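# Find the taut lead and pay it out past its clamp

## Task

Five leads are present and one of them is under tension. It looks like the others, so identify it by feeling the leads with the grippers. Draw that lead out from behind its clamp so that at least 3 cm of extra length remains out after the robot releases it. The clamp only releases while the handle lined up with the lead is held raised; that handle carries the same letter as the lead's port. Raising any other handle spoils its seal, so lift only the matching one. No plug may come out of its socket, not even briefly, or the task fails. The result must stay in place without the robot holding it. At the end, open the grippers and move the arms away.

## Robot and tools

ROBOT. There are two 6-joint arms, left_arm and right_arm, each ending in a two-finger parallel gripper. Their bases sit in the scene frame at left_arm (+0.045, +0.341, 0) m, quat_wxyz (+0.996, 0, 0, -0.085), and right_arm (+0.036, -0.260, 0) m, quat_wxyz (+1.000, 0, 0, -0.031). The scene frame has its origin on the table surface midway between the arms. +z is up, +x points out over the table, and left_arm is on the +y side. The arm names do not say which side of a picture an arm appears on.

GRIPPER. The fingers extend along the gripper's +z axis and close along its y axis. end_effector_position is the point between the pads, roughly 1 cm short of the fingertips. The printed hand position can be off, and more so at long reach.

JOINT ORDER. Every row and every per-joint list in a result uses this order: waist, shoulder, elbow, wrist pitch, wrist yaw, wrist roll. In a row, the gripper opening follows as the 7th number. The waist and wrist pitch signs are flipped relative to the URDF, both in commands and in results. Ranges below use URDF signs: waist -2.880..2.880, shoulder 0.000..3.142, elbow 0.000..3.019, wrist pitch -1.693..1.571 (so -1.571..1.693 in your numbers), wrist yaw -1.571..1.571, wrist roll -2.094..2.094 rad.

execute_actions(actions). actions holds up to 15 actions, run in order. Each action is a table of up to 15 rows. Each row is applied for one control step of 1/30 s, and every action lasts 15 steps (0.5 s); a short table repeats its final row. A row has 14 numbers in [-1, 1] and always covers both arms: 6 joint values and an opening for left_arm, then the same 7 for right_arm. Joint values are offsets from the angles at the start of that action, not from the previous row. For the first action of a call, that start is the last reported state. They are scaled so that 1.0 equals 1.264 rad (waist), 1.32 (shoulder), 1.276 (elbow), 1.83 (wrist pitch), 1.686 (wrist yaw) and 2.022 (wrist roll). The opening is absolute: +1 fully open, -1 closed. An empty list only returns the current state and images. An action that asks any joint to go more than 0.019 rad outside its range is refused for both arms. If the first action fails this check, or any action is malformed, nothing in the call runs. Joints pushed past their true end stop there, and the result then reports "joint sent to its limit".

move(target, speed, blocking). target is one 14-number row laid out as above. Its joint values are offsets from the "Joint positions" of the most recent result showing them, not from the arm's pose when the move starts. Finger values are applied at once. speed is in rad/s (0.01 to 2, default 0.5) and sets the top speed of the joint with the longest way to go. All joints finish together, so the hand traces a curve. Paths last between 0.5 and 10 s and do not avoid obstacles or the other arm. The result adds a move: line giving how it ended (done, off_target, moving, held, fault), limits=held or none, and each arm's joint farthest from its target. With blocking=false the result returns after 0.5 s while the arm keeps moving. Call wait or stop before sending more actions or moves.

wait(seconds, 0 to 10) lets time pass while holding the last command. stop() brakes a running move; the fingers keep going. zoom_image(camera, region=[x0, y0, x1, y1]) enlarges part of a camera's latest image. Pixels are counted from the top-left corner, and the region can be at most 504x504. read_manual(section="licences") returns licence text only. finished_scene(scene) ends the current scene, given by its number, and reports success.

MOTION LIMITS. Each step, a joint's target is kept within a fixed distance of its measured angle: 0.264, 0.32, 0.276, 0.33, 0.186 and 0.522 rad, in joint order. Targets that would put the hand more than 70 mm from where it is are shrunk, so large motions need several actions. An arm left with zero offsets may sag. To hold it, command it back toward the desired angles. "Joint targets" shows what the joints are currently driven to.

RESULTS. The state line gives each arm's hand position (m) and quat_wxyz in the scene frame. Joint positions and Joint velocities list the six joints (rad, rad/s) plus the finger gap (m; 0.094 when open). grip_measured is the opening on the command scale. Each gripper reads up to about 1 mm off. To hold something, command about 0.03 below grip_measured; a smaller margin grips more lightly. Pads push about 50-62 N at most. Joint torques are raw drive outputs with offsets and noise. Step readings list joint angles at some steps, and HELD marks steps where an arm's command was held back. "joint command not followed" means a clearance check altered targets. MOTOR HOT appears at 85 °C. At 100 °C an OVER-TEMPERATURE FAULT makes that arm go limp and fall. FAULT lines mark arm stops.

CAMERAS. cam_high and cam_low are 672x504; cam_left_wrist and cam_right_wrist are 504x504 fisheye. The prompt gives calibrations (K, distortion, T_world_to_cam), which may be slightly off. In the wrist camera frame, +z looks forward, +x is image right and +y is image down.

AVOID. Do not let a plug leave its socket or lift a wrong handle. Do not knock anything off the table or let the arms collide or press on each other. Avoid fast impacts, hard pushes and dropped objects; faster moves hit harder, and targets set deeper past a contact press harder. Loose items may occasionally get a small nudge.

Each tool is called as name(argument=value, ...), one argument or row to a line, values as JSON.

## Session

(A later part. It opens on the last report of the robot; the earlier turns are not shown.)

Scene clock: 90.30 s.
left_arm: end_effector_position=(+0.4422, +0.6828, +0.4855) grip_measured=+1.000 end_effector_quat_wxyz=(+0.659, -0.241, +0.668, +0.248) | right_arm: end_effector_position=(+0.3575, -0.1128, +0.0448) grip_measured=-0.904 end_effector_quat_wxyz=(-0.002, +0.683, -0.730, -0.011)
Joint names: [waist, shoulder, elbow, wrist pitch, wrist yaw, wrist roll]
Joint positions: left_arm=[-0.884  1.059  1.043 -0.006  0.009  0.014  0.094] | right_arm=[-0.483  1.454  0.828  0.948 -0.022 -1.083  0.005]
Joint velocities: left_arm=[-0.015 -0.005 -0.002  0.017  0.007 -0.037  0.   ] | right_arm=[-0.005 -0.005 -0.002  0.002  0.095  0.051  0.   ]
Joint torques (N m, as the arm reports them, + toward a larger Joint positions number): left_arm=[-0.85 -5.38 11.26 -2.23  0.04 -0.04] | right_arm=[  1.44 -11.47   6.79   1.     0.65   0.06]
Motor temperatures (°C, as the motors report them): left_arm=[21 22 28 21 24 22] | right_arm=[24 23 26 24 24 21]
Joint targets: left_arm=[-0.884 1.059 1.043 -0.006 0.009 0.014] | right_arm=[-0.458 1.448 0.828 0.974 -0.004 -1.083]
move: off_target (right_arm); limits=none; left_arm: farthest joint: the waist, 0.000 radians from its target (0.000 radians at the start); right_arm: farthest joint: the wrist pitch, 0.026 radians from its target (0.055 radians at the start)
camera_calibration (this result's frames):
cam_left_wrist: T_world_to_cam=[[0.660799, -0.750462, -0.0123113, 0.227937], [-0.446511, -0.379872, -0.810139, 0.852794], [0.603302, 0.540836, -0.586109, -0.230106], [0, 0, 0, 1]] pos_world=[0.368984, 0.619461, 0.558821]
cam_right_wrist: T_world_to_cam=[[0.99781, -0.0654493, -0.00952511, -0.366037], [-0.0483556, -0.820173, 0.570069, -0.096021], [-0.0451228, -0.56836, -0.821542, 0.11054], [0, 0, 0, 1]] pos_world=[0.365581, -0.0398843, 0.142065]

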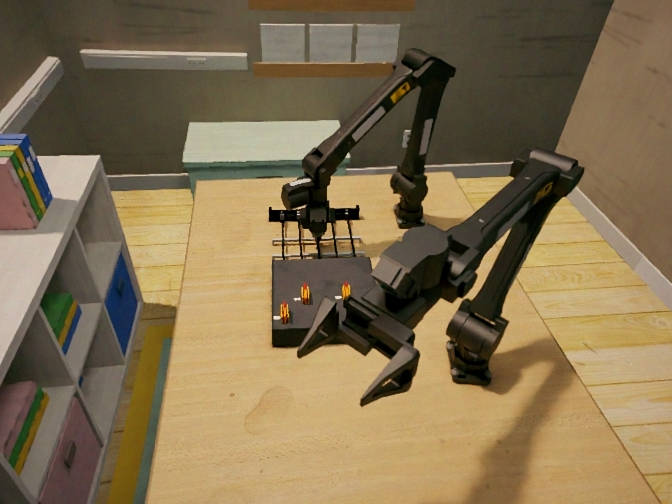

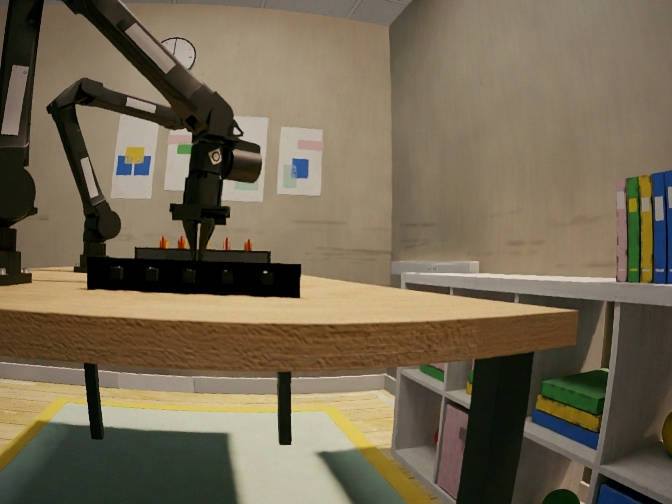

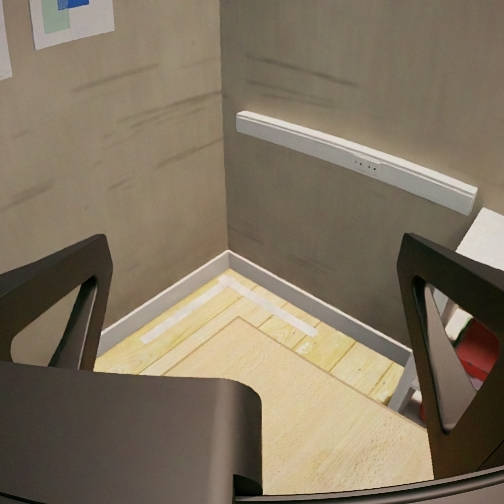

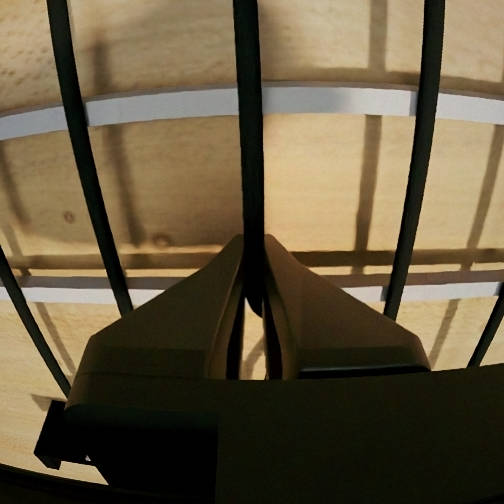

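move(
  target=[0,0,0,0,0,0,1,-0.035,0.03,0,-0.02,0.011,0,-0.92],
  speed=0.06,
)

move(
  target=[0,0,0,0,0,0,1,0,0,0,0,0,0,-0.36],
)

Scene clock: 94.80 s.
left_arm: end_effector_position=(+0.4422, +0.6828, +0.4855) grip_measured=+1.000 end_effector_quat_wxyz=(+0.659, -0.241, +0.668, +0.248) | right_arm: end_effector_position=(+0.3548, -0.0996, +0.0360) grip_measured=-0.904 end_effector_quat_wxyz=(+0.001, +0.698, -0.716, -0.007)
Joint names: [waist, shoulder, elbow, wrist pitch, wrist yaw, wrist roll]
Joint positions: left_arm=[-0.884  1.059  1.043 -0.006  0.009  0.014  0.094] | right_arm=[-0.524  1.48   0.828  0.925 -0.012 -1.083  0.005]
Joint velocities: left_arm=[ 0.015 -0.005  0.007  0.007 -0.007  0.007  0.   ] | right_arm=[ 0.005 -0.005  0.007  0.017 -0.037 -0.051  0.001]
Joint torques (N m, as the arm reports them, + toward a larger Joint positions number): left_arm=[-0.83 -5.39 11.25 -2.23  0.03 -0.05] | right_arm=[-0.39 -9.92  6.55 -0.98  0.28  0.05]
Motor temperatures (°C, as the motors report them): left_arm=[21 22 28 21 24 22] | right_arm=[24 23 26 24 24 21]
Joint targets: left_arm=[-0.884 1.059 1.043 -0.006 0.009 0.014] | right_arm=[-0.527 1.494 0.828 0.911 -0.004 -1.083]
move: done; limits=none; left_arm: farthest joint: the waist, 0.000 radians from its target (0.000 radians at the start); right_arm: farthest joint: the shoulder, 0.013 radians from its target (0.040 radians at the start)
camera_calibration (this result's frames):
cam_left_wrist: T_world_to_cam=[[0.660799, -0.750462, -0.0123113, 0.227937], [-0.446511, -0.379872, -0.810139, 0.852794], [0.603302, 0.540836, -0.586109, -0.230106], [0, 0, 0, 1]] pos_world=[0.368984, 0.619461, 0.558821]
cam_right_wrist: T_world_to_cam=[[0.999684, -0.0239516, -0.00758623, -0.359211], [-0.0151516, -0.815595, 0.578424, -0.091908], [-0.0200415, -0.578127, -0.815701, 0.100579], [0, 0, 0, 1]] pos_world=[0.35972, -0.025416, 0.132479]

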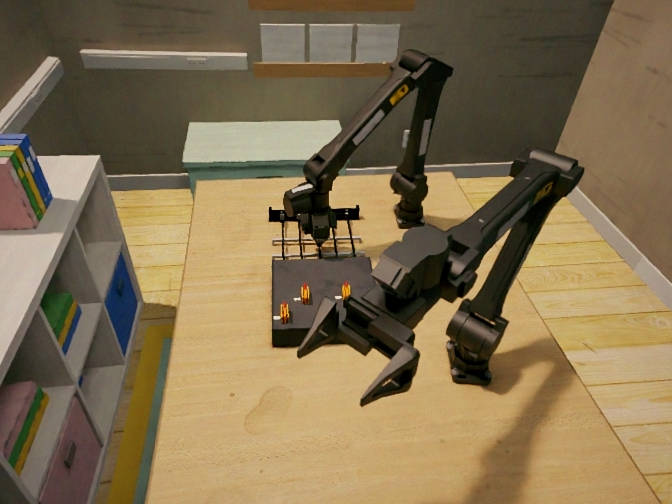

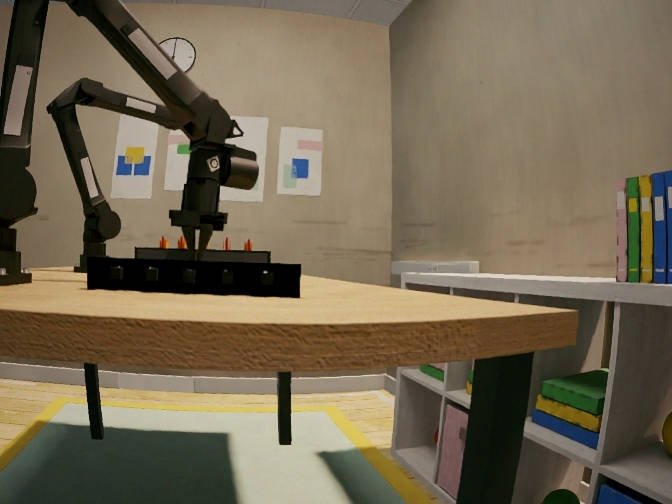

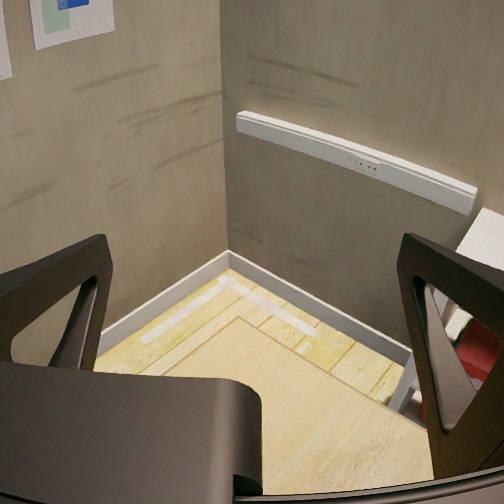

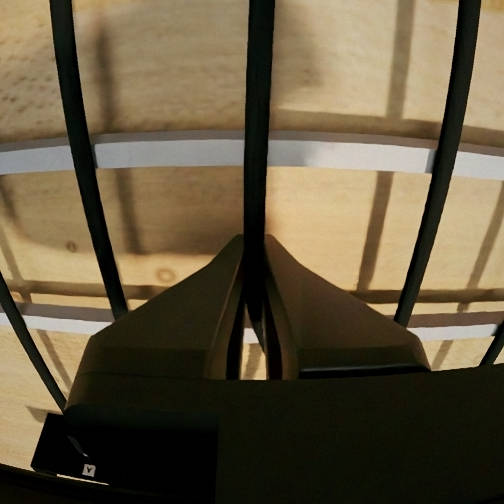

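Scene clock: 95.30 s.
left_arm: end_effector_position=(+0.4422, +0.6828, +0.4855) grip_measured=+1.000 end_effector_quat_wxyz=(+0.659, -0.241, +0.668, +0.248) | right_arm: end_effector_position=(+0.3548, -0.0995, +0.0360) grip_measured=-0.363 end_effector_quat_wxyz=(+0.001, +0.698, -0.716, -0.007)
Joint names: [waist, shoulder, elbow, wrist pitch, wrist yaw, wrist roll]
Joint positions: left_arm=[-0.884  1.059  1.043 -0.006  0.009  0.014  0.094] | right_arm=[-0.524  1.48   0.828  0.925 -0.013 -1.083  0.03 ]
Joint velocities: left_arm=[ 0.015  0.015 -0.012 -0.002  0.007 -0.022  0.   ] | right_arm=[ 0.015 -0.015 -0.017 -0.007 -0.007  0.022 -0.   ]
Joint torques (N m, as the arm reports them, + toward a larger Joint positions number): left_arm=[-0.87 -5.34 11.25 -2.22  0.04 -0.04] | right_arm=[ -0.04 -11.11   6.63  -0.19  -0.05   0.06]
Motor temperatures (°C, as the motors report them): left_arm=[21 22 28 21 24 22] | right_arm=[24 23 26 24 24 21]
Joint targets: left_arm=[-0.884 1.059 1.043 -0.006 0.009 0.014] | right_arm=[-0.524 1.480 0.828 0.925 -0.012 -1.083]
move: done; limits=none; left_arm: farthest joint: the waist, 0.000 radians from its target (0.000 radians at the start); right_arm: farthest joint: the wrist yaw, 0.001 radians from its target (0.000 radians at the start)
camera_calibration (this result's frames):
cam_left_wrist: T_world_to_cam=[[0.660799, -0.750462, -0.0123113, 0.227937], [-0.446511, -0.379872, -0.810139, 0.852794], [0.603302, 0.540836, -0.586109, -0.230106], [0, 0, 0, 1]] pos_world=[0.368984, 0.619461, 0.558821]
cam_right_wrist: T_world_to_cam=[[0.999683, -0.0239516, -0.00776457, -0.359173], [-0.0150552, -0.815793, 0.578148, -0.091905], [-0.0201818, -0.577848, -0.815895, 0.100698], [0, 0, 0, 1]] pos_world=[0.359708, -0.0253902, 0.132505]

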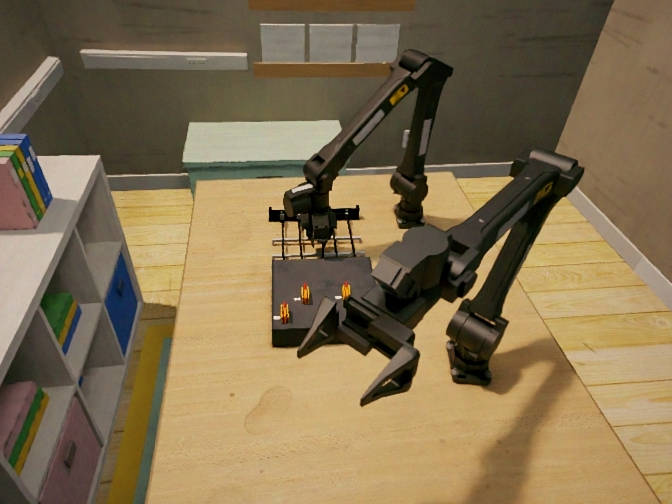

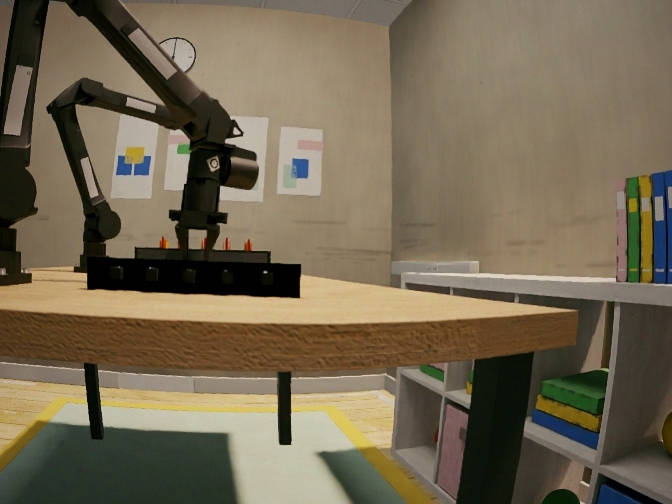

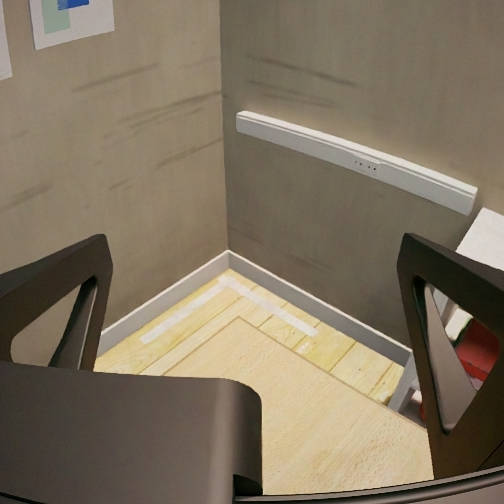

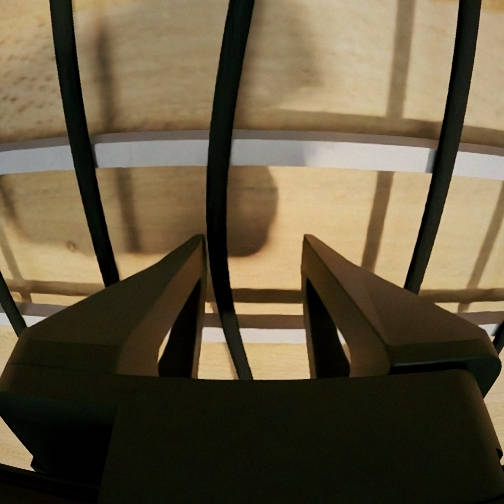

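move(
  target=[0,0,0,0,0,0,1,0,-0.04,0.04,0.055,0,0,-0.36],
  speed=0.3,
)

Scene clock: 102.27 s.
left_arm: end_effector_position=(+0.4422, +0.6828, +0.4855) grip_measured=+1.000 end_effector_quat_wxyz=(+0.659, -0.241, +0.668, +0.248) | right_arm: end_effector_position=(+0.3400, -0.1069, +0.0525) grip_measured=-0.363 end_effector_quat_wxyz=(+0.018, +0.698, -0.716, -0.013)
Joint names: [waist, shoulder, elbow, wrist pitch, wrist yaw, wrist roll]
Joint positions: left_arm=[-0.884  1.059  1.043 -0.006  0.009  0.014  0.094] | right_arm=[-0.524  1.431  0.828  1.009 -0.013 -1.083  0.03 ]
Joint velocities: left_arm=[ 0.005  0.005  0.002 -0.012  0.022  0.037  0.   ] | right_arm=[-0.005 -0.005 -0.012  0.002  0.007 -0.051  0.   ]
Joint torques (N m, as the arm reports them, + toward a larger Joint positions number): left_arm=[-0.86 -5.36 11.25 -2.23  0.03 -0.05] | right_arm=[  0.02 -11.06  10.34   0.59  -0.08   0.06]
Motor temperatures (°C, as the motors report them): left_arm=[21 22 28 21 24 22] | right_arm=[24 23 26 24 24 21]
Joint targets: left_arm=[-0.884 1.059 1.043 -0.006 0.009 0.014] | right_arm=[-0.524 1.427 0.879 1.025 -0.013 -1.083]
move: off_target (right_arm); limits=none; left_arm: farthest joint: the waist, 0.000 radians from its target (0.000 radians at the start); right_arm: farthest joint: the elbow, 0.052 radians from its target (0.052 radians at the start)
camera_calibration (this result's frames):
cam_left_wrist: T_world_to_cam=[[0.660799, -0.750462, -0.0123113, 0.227937], [-0.446511, -0.379872, -0.810139, 0.852794], [0.603302, 0.540836, -0.586109, -0.230106], [0, 0, 0, 1]] pos_world=[0.368984, 0.619461, 0.558821]
cam_right_wrist: T_world_to_cam=[[0.998939, -0.0243226, -0.0391136, -0.342596], [0.00350959, -0.806537, 0.591174, -0.113673], [-0.0459255, -0.590684, -0.805595, 0.116434], [0, 0, 0, 1]] pos_world=[0.347978, -0.0312383, 0.147599]

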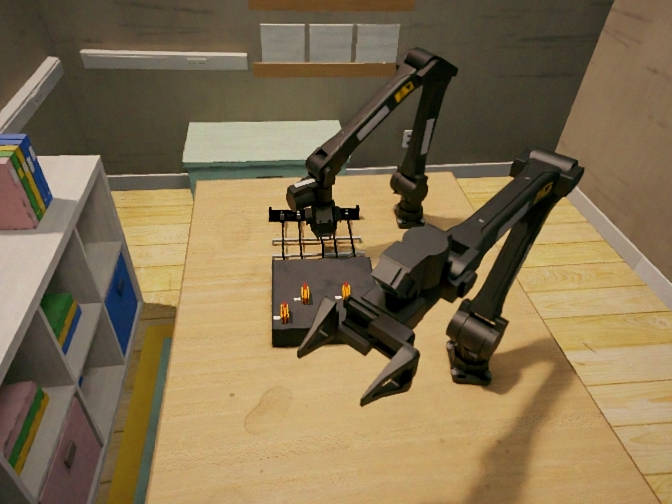

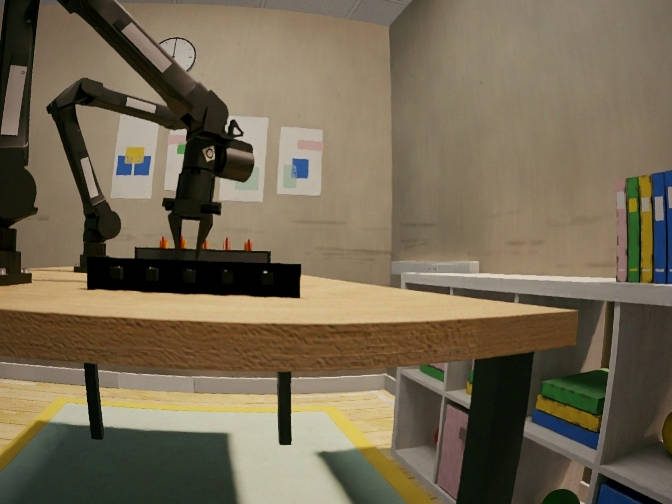

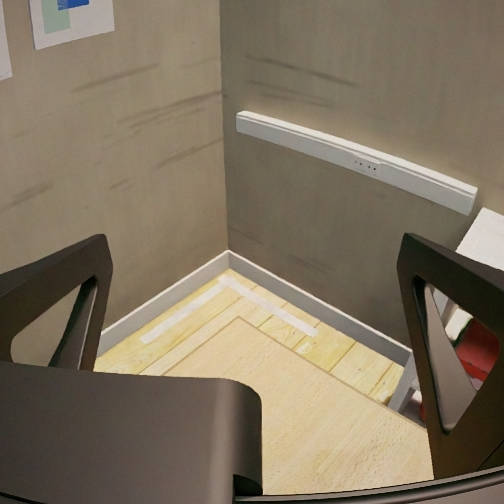

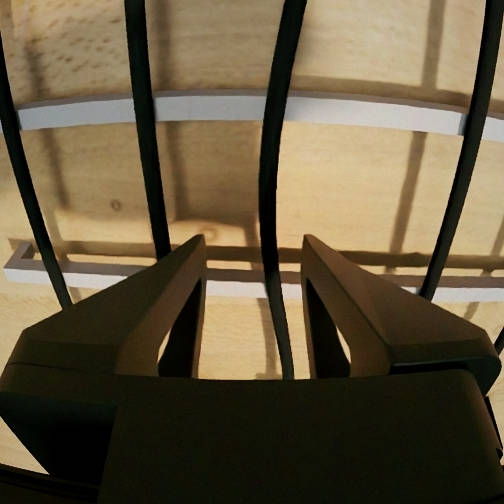

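move(
  target=[0,0,0,0,0,0,1,-0.077,-0.118,-0.11,-0.052,0.006,0.047,-0.36],
  speed=0.3,
)

Scene clock: 109.47 s.
left_arm: end_effector_position=(+0.4422, +0.6828, +0.4855) grip_measured=+1.000 end_effector_quat_wxyz=(+0.659, -0.241, +0.668, +0.248) | right_arm: end_effector_position=(+0.3008, -0.0957, +0.0580) grip_measured=-0.363 end_effector_quat_wxyz=(-0.029, +0.701, -0.712, +0.004)
Joint names: [waist, shoulder, elbow, wrist pitch, wrist yaw, wrist roll]
Joint positions: left_arm=[-0.884  1.059  1.043 -0.006  0.009  0.014  0.094] | right_arm=[-0.616  1.279  0.699  0.932 -0.006 -1.     0.03 ]
Joint velocities: left_arm=[-0.005  0.005 -0.017  0.002 -0.037 -0.007  0.   ] | right_arm=[ 0.005 -0.005 -0.002  0.012  0.037 -0.066 -0.002]
Joint torques (N m, as the arm reports them, + toward a larger Joint positions number): left_arm=[-0.89 -5.37 11.25 -2.23  0.03 -0.04] | right_arm=[-0.47 -8.61  6.22 -1.26  0.06  0.18]
Motor temperatures (°C, as the motors report them): left_arm=[21 22 28 21 24 22] | right_arm=[24 23 27 24 24 21]
Joint targets: left_arm=[-0.884 1.059 1.043 -0.006 0.009 0.014] | right_arm=[-0.622 1.276 0.687 0.914 -0.003 -0.988]
move: done; limits=none; left_arm: farthest joint: the waist, 0.000 radians from its target (0.000 radians at the start); right_arm: farthest joint: the wrist pitch, 0.019 radians from its target (0.095 radians at the start)
camera_calibration (this result's frames):
cam_left_wrist: T_world_to_cam=[[0.660799, -0.750462, -0.0123113, 0.227937], [-0.446511, -0.379872, -0.810139, 0.852794], [0.603302, 0.540836, -0.586109, -0.230106], [0, 0, 0, 1]] pos_world=[0.368984, 0.619461, 0.558821]
cam_right_wrist: T_world_to_cam=[[0.998622, -0.0151908, 0.050227, -0.307178], [-0.0405166, -0.831474, 0.554084, -0.0948435], [0.0333455, -0.555356, -0.830944, 0.106693], [0, 0, 0, 1]] pos_world=[0.299355, -0.0242736, 0.156636]

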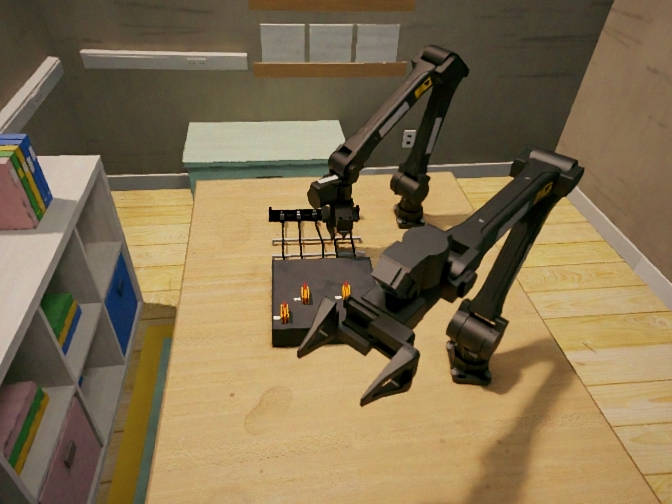

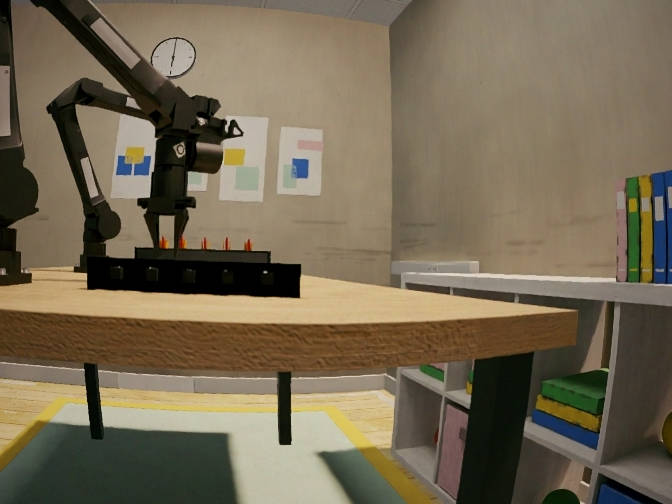

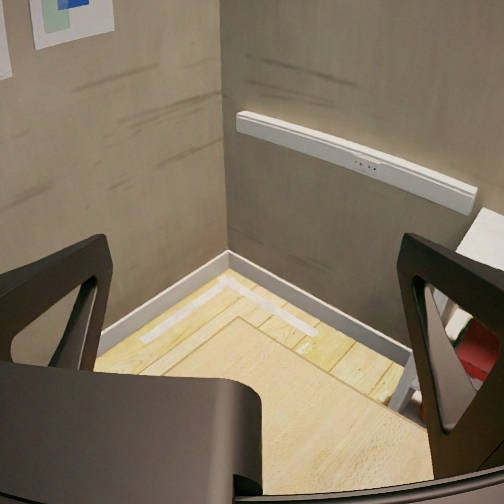

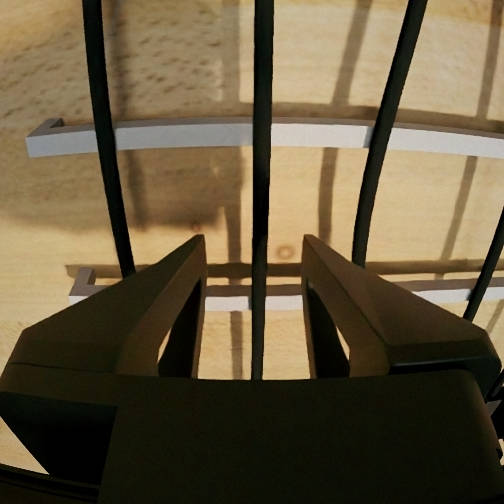

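move(
  target=[0,0,0,0,0,0,1,0,0.084,0,-0.038,0,0,-0.5],
  speed=0.15,
)

Scene clock: 113.40 s.
left_arm: end_effector_position=(+0.4422, +0.6828, +0.4855) grip_measured=+1.000 end_effector_quat_wxyz=(+0.659, -0.241, +0.668, +0.248) | right_arm: end_effector_position=(+0.3041, -0.0937, +0.0285) grip_measured=-0.497 end_effector_quat_wxyz=(-0.005, +0.701, -0.713, -0.002)
Joint names: [waist, shoulder, elbow, wrist pitch, wrist yaw, wrist roll]
Joint positions: left_arm=[-0.884  1.059  1.043 -0.006  0.009  0.014  0.094] | right_arm=[-0.616  1.381  0.699  0.88  -0.006 -0.999  0.024]
Joint velocities: left_arm=[ 0.005  0.005  0.007  0.007 -0.037 -0.007  0.   ] | right_arm=[ 0.015 -0.005 -0.012  0.007 -0.022 -0.007 -0.001]
Joint torques (N m, as the arm reports them, + toward a larger Joint positions number): left_arm=[-0.86 -5.37 11.25 -2.23  0.03 -0.04] | right_arm=[-0.35 -8.57  6.51 -1.02 -0.08  0.07]
Motor temperatures (°C, as the motors report them): left_arm=[21 23 28 21 24 22] | right_arm=[24 23 26 24 24 21]
Joint targets: left_arm=[-0.884 1.059 1.043 -0.006 0.009 0.014] | right_arm=[-0.616 1.390 0.699 0.862 -0.006 -1.000]
move: done; limits=none; left_arm: farthest joint: the waist, 0.000 radians from its target (0.000 radians at the start); right_arm: farthest joint: the wrist pitch, 0.018 radians from its target (0.070 radians at the start)
camera_calibration (this result's frames):
cam_left_wrist: T_world_to_cam=[[0.660799, -0.750462, -0.0123113, 0.227937], [-0.446511, -0.379872, -0.810139, 0.852794], [0.603302, 0.540836, -0.586109, -0.230106], [0, 0, 0, 1]] pos_world=[0.368984, 0.619461, 0.558821]
cam_right_wrist: T_world_to_cam=[[0.999854, -0.0151839, 0.0078246, -0.308135], [-0.0169155, -0.816465, 0.577147, -0.0830596], [-0.00237481, -0.577195, -0.816603, 0.0915746], [0, 0, 0, 1]] pos_world=[0.306902, -0.0196375, 0.125129]

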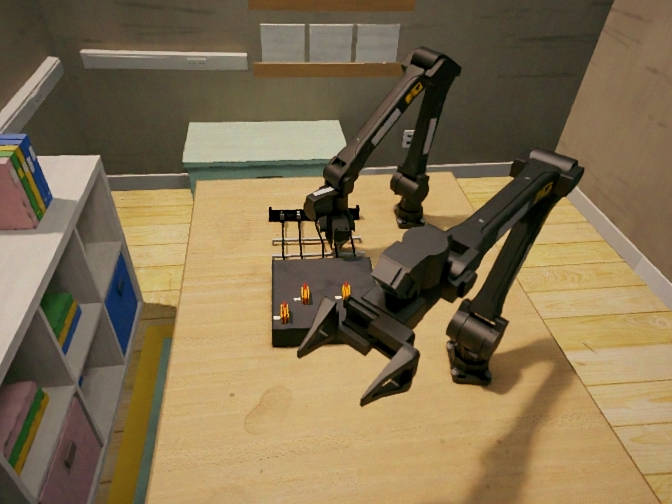

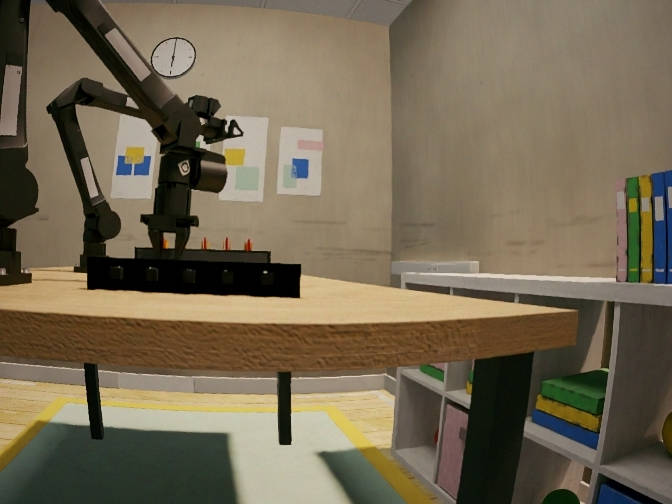

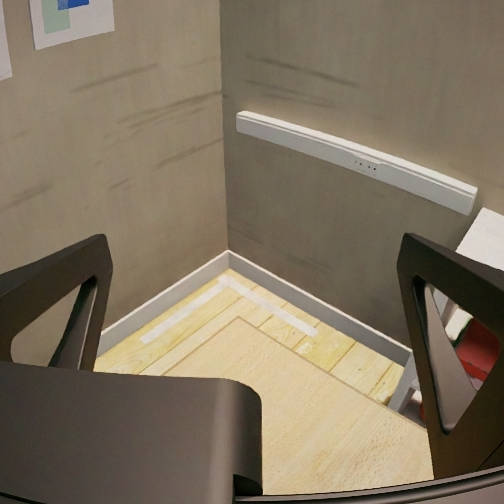

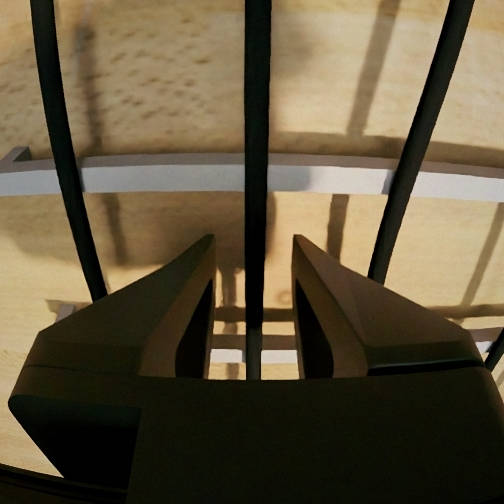

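move(
  target=[0,0,0,0,0,0,1,0.05,0,0,0.03,0,0,-0.92],
  speed=0.04,
)

Scene clock: 117.23 s.
left_arm: end_effector_position=(+0.4422, +0.6828, +0.4855) grip_measured=+1.000 end_effector_quat_wxyz=(+0.659, -0.241, +0.668, +0.248) | right_arm: end_effector_position=(+0.3036, -0.0960, +0.0286) grip_measured=-0.904 end_effector_quat_wxyz=(-0.005, +0.693, -0.721, -0.018)
Joint names: [waist, shoulder, elbow, wrist pitch, wrist yaw, wrist roll]
Joint positions: left_arm=[-0.884  1.059  1.043 -0.006  0.009  0.014  0.094] | right_arm=[-0.594  1.381  0.699  0.887 -0.037 -0.999  0.005]
Joint velocities: left_arm=[-0.005 -0.005 -0.032  0.002  0.051 -0.037  0.   ] | right_arm=[ 0.015  0.005 -0.007  0.007  0.051  0.007 -0.001]
Joint torques (N m, as the arm reports them, + toward a larger Joint positions number): left_arm=[-0.86 -5.36 11.25 -2.23  0.03 -0.05] | right_arm=[ 2.82 -9.33  6.5   1.93  1.14  0.04]
Motor temperatures (°C, as the motors report them): left_arm=[21 23 28 21 24 22] | right_arm=[24 23 26 24 24 21]
Joint targets: left_arm=[-0.884 1.059 1.043 -0.006 0.009 0.014] | right_arm=[-0.553 1.381 0.699 0.935 -0.006 -0.999]
move: off_target (right_arm); limits=none; left_arm: farthest joint: the waist, 0.000 radians from its target (0.000 radians at the start); right_arm: farthest joint: the wrist pitch, 0.048 radians from its target (0.055 radians at the start)
camera_calibration (this result's frames):
cam_left_wrist: T_world_to_cam=[[0.660799, -0.750462, -0.0123113, 0.227937], [-0.446511, -0.379872, -0.810139, 0.852794], [0.603302, 0.540836, -0.586109, -0.230106], [0, 0, 0, 1]] pos_world=[0.368984, 0.619461, 0.558821]
cam_right_wrist: T_world_to_cam=[[0.999189, -0.0374499, -0.0148255, -0.308959], [-0.0227929, -0.829213, 0.558468, -0.0839133], [-0.033208, -0.557677, -0.829394, 0.101937], [0, 0, 0, 1]] pos_world=[0.310181, -0.0243049, 0.126828]

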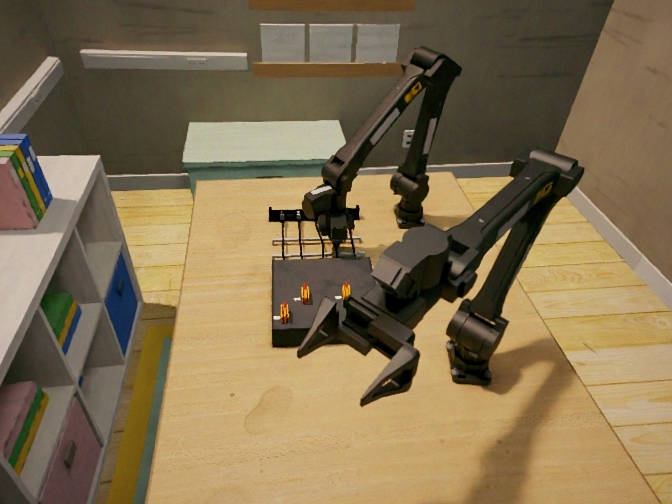

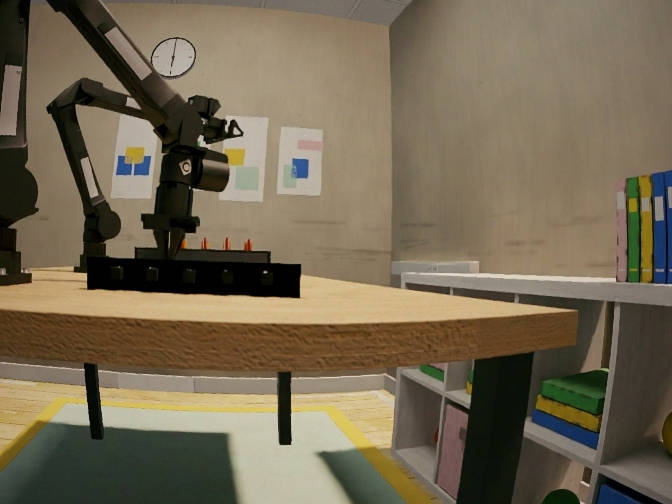

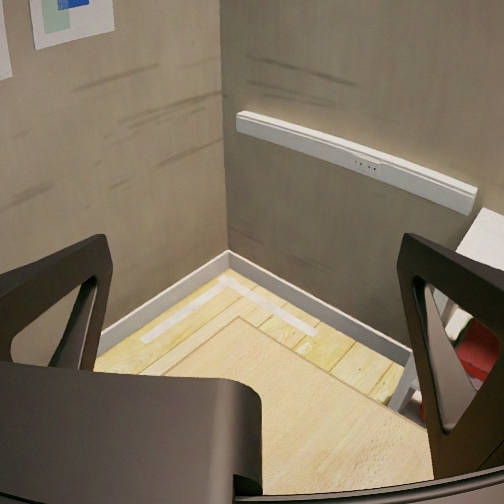

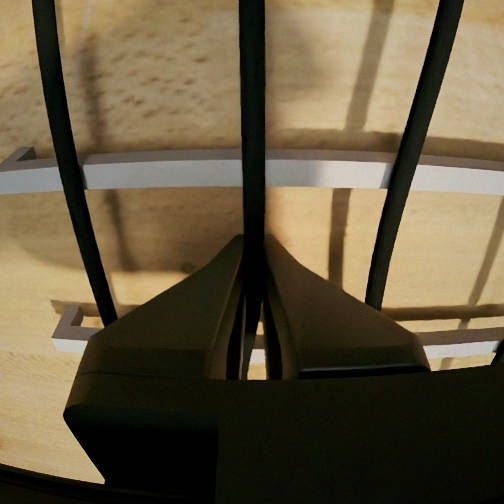

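move(
  target=[0.6,0.105,0,0.775,0,0.465,0,0.05,0,0,0.04,0.025,0,-0.93],
  speed=1.0,
)

move(
  target=[0.46,0,0,0,0,0,0,0.02,0,0,0.015,0.01,0,-0.93],
  speed=0.7,
)

Scene clock: 128.47 s.
left_arm: end_effector_position=(+0.3715, +0.3248, +0.2072) grip_measured=+0.003 end_effector_quat_wxyz=(+0.013, +0.475, +0.880, +0.002) | right_arm: end_effector_position=(+0.3040, -0.0971, +0.0299) grip_measured=-0.910 end_effector_quat_wxyz=(-0.003, +0.690, -0.723, -0.022)
Joint names: [waist, shoulder, elbow, wrist pitch, wrist yaw, wrist roll]
Joint positions: left_arm=[-0.125  1.185  1.043  1.404  0.009  0.946  0.047] | right_arm=[-0.586  1.381  0.703  0.897 -0.044 -0.999  0.004]
Joint velocities: left_arm=[ 0.015 -0.005 -0.002  0.017  0.007  0.022 -0.001] | right_arm=[ 0.005 -0.005 -0.007 -0.002  0.022 -0.022 -0.001]
Joint torques (N m, as the arm reports them, + toward a larger Joint positions number): left_arm=[-0.89 -4.61  9.58 -0.05  0.11  0.05] | right_arm=[ 3.79 -9.33  6.19  2.65  1.82  0.05]
Motor temperatures (°C, as the motors report them): left_arm=[21 23 28 21 24 22] | right_arm=[24 23 26 24 25 21]
Joint targets: left_arm=[-0.126 1.198 1.043 1.412 0.009 0.955] | right_arm=[-0.530 1.381 0.699 0.960 0.005 -0.999]
move: off_target (right_arm); limits=none; left_arm: farthest joint: the shoulder, 0.012 radians from its target (0.138 radians at the start); right_arm: farthest joint: the wrist pitch, 0.064 radians from its target (0.073 radians at the start)
camera_calibration (this result's frames):
cam_left_wrist: T_world_to_cam=[[-0.834519, -0.550082, -0.0314282, 0.496917], [-0.470417, 0.681643, 0.560421, -0.160114], [-0.286854, 0.482466, -0.827612, 0.242795], [0, 0, 0, 1]] pos_world=[0.409013, 0.265344, 0.306288]
cam_right_wrist: T_world_to_cam=[[0.998742, -0.0446442, -0.0228183, -0.30967], [-0.0244226, -0.830663, 0.55624, -0.0851451], [-0.0437872, -0.554983, -0.830708, 0.105907], [0, 0, 0, 1]] pos_world=[0.311838, -0.0257752, 0.128273]

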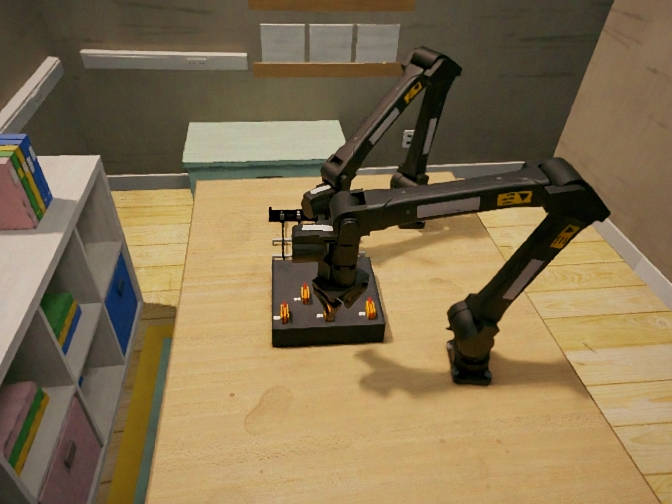

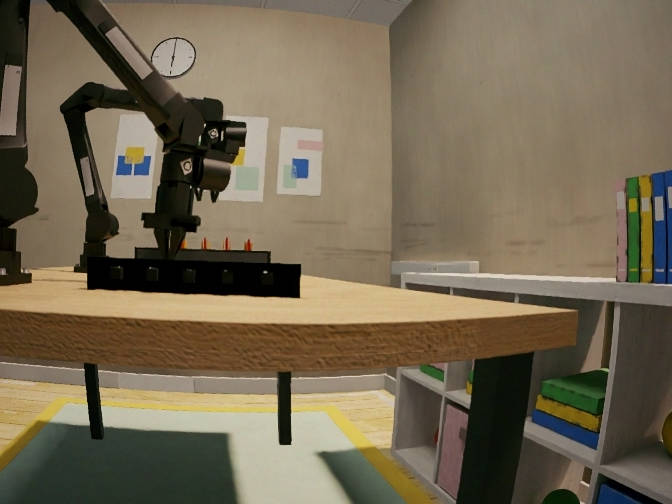

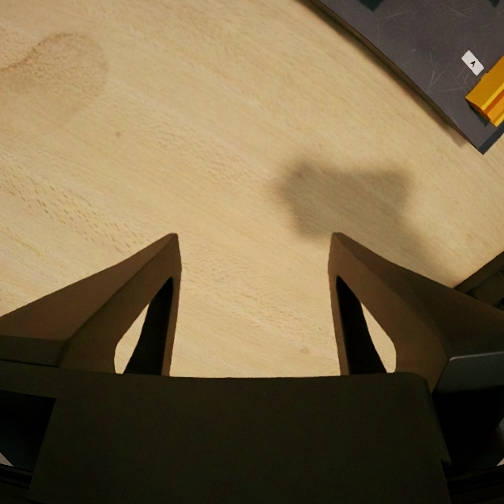

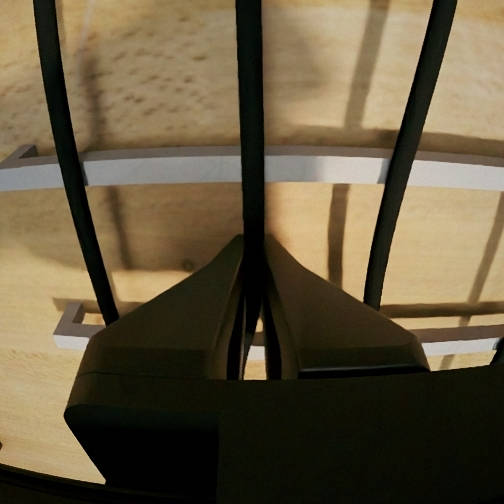

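Scene clock: 129.73 s.
left_arm: end_effector_position=(+0.3080, +0.1471, +0.2072) grip_measured=+0.003 end_effector_quat_wxyz=(+0.013, +0.709, +0.705, -0.002) | right_arm: end_effector_position=(+0.3031, -0.0951, +0.0299) grip_measured=-0.910 end_effector_quat_wxyz=(-0.005, +0.691, -0.722, -0.025)
Joint names: [waist, shoulder, elbow, wrist pitch, wrist yaw, wrist roll]
Joint positions: left_arm=[0.461 1.185 1.043 1.404 0.009 0.946 0.047] | right_arm=[-0.589  1.381  0.703  0.895 -0.051 -0.999  0.004]
Joint velocities: left_arm=[ 0.015 -0.005  0.017 -0.002  0.037  0.037  0.001] | right_arm=[ 0.005  0.005 -0.012 -0.002  0.022  0.066 -0.   ]
Joint torques (N m, as the arm reports them, + toward a larger Joint positions number): left_arm=[-1.44 -5.45  9.57 -0.45  0.11 -0.04] | right_arm=[ 1.92 -9.32  6.45  1.06  0.89  0.05]
Motor temperatures (°C, as the motors report them): left_arm=[21 23 28 21 24 22] | right_arm=[24 23 26 24 25 21]
Joint targets: left_arm=[0.456 1.185 1.043 1.404 0.009 0.946] | right_arm=[-0.561 1.382 0.703 0.924 -0.027 -0.999]
move: off_target (right_arm); limits=none; left_arm: farthest joint: the waist, 0.005 radians from its target (0.582 radians at the start); right_arm: farthest joint: the wrist pitch, 0.029 radians from its target (0.028 radians at the start)
camera_calibration (this result's frames):
cam_left_wrist: T_world_to_cam=[[-0.9995, 0.00353875, -0.0314282, 0.315501], [-0.01469, 0.828078, 0.560421, -0.230741], [0.0280082, 0.560602, -0.827612, 0.201859], [0, 0, 0, 1]] pos_world=[0.3063, 0.0767926, 0.306288]
cam_right_wrist: T_world_to_cam=[[0.998787, -0.0418282, -0.025966, -0.308379], [-0.0206487, -0.834691, 0.550331, -0.0848984], [-0.0446929, -0.549128, -0.834543, 0.107971], [0, 0, 0, 1]] pos_world=[0.311078, -0.0244732, 0.128821]

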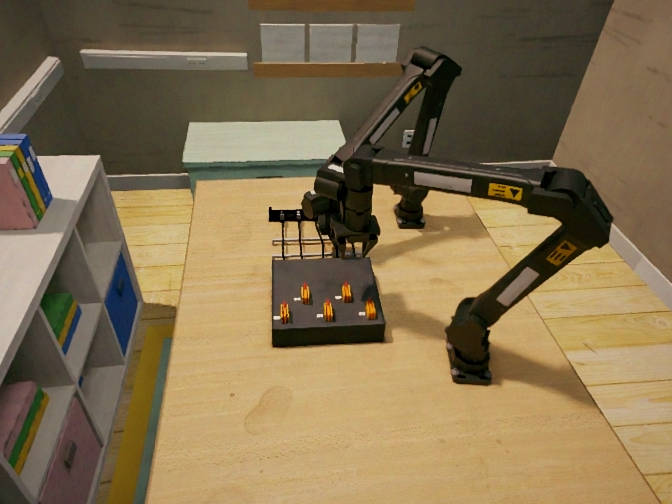

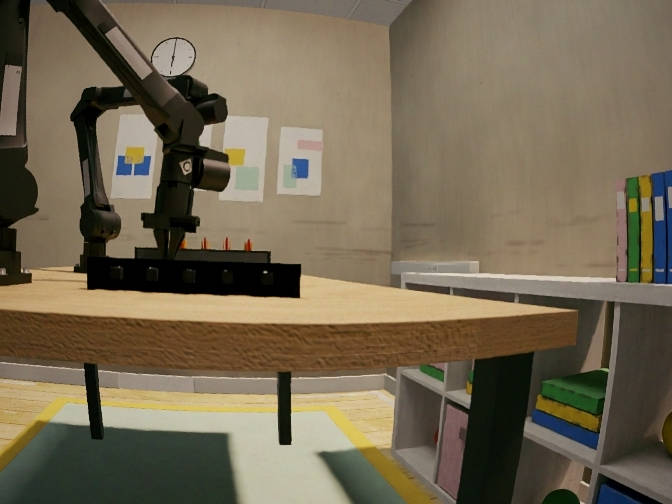

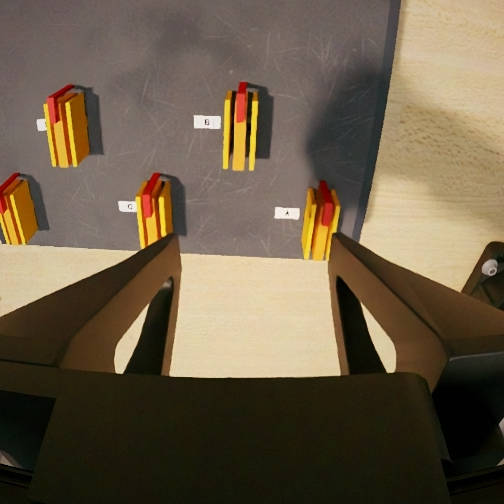

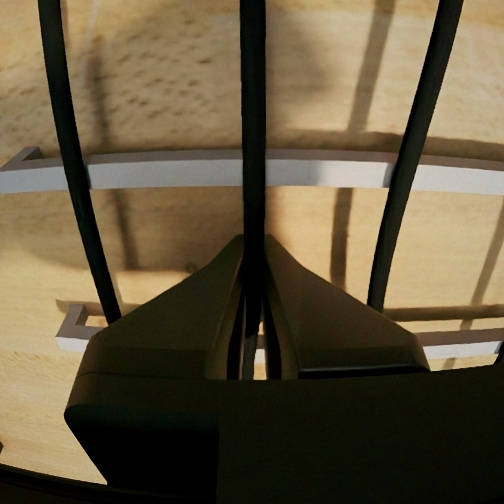

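zoom_image(
  camera="cam_left_wrist",
  region=[20, 60, 360, 270],
)

zoom_image(
  camera="cam_low",
  region=[170, 225, 280, 270],
)

Region (20, 60, 360, 270) of cam_left_wrist's 504x504 image, scaled by 1.482, with more detail than that image has; it fills the top 311 rows of this view, and the rest is white.

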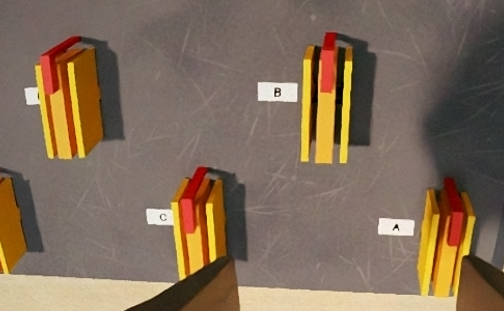

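Region (170, 225, 280, 270) of cam_low's 672x504 image, scaled by 4.582, with more detail than that image has; it fills the top 206 rows of this view, and the rest is white.

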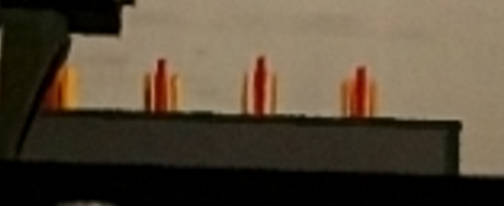

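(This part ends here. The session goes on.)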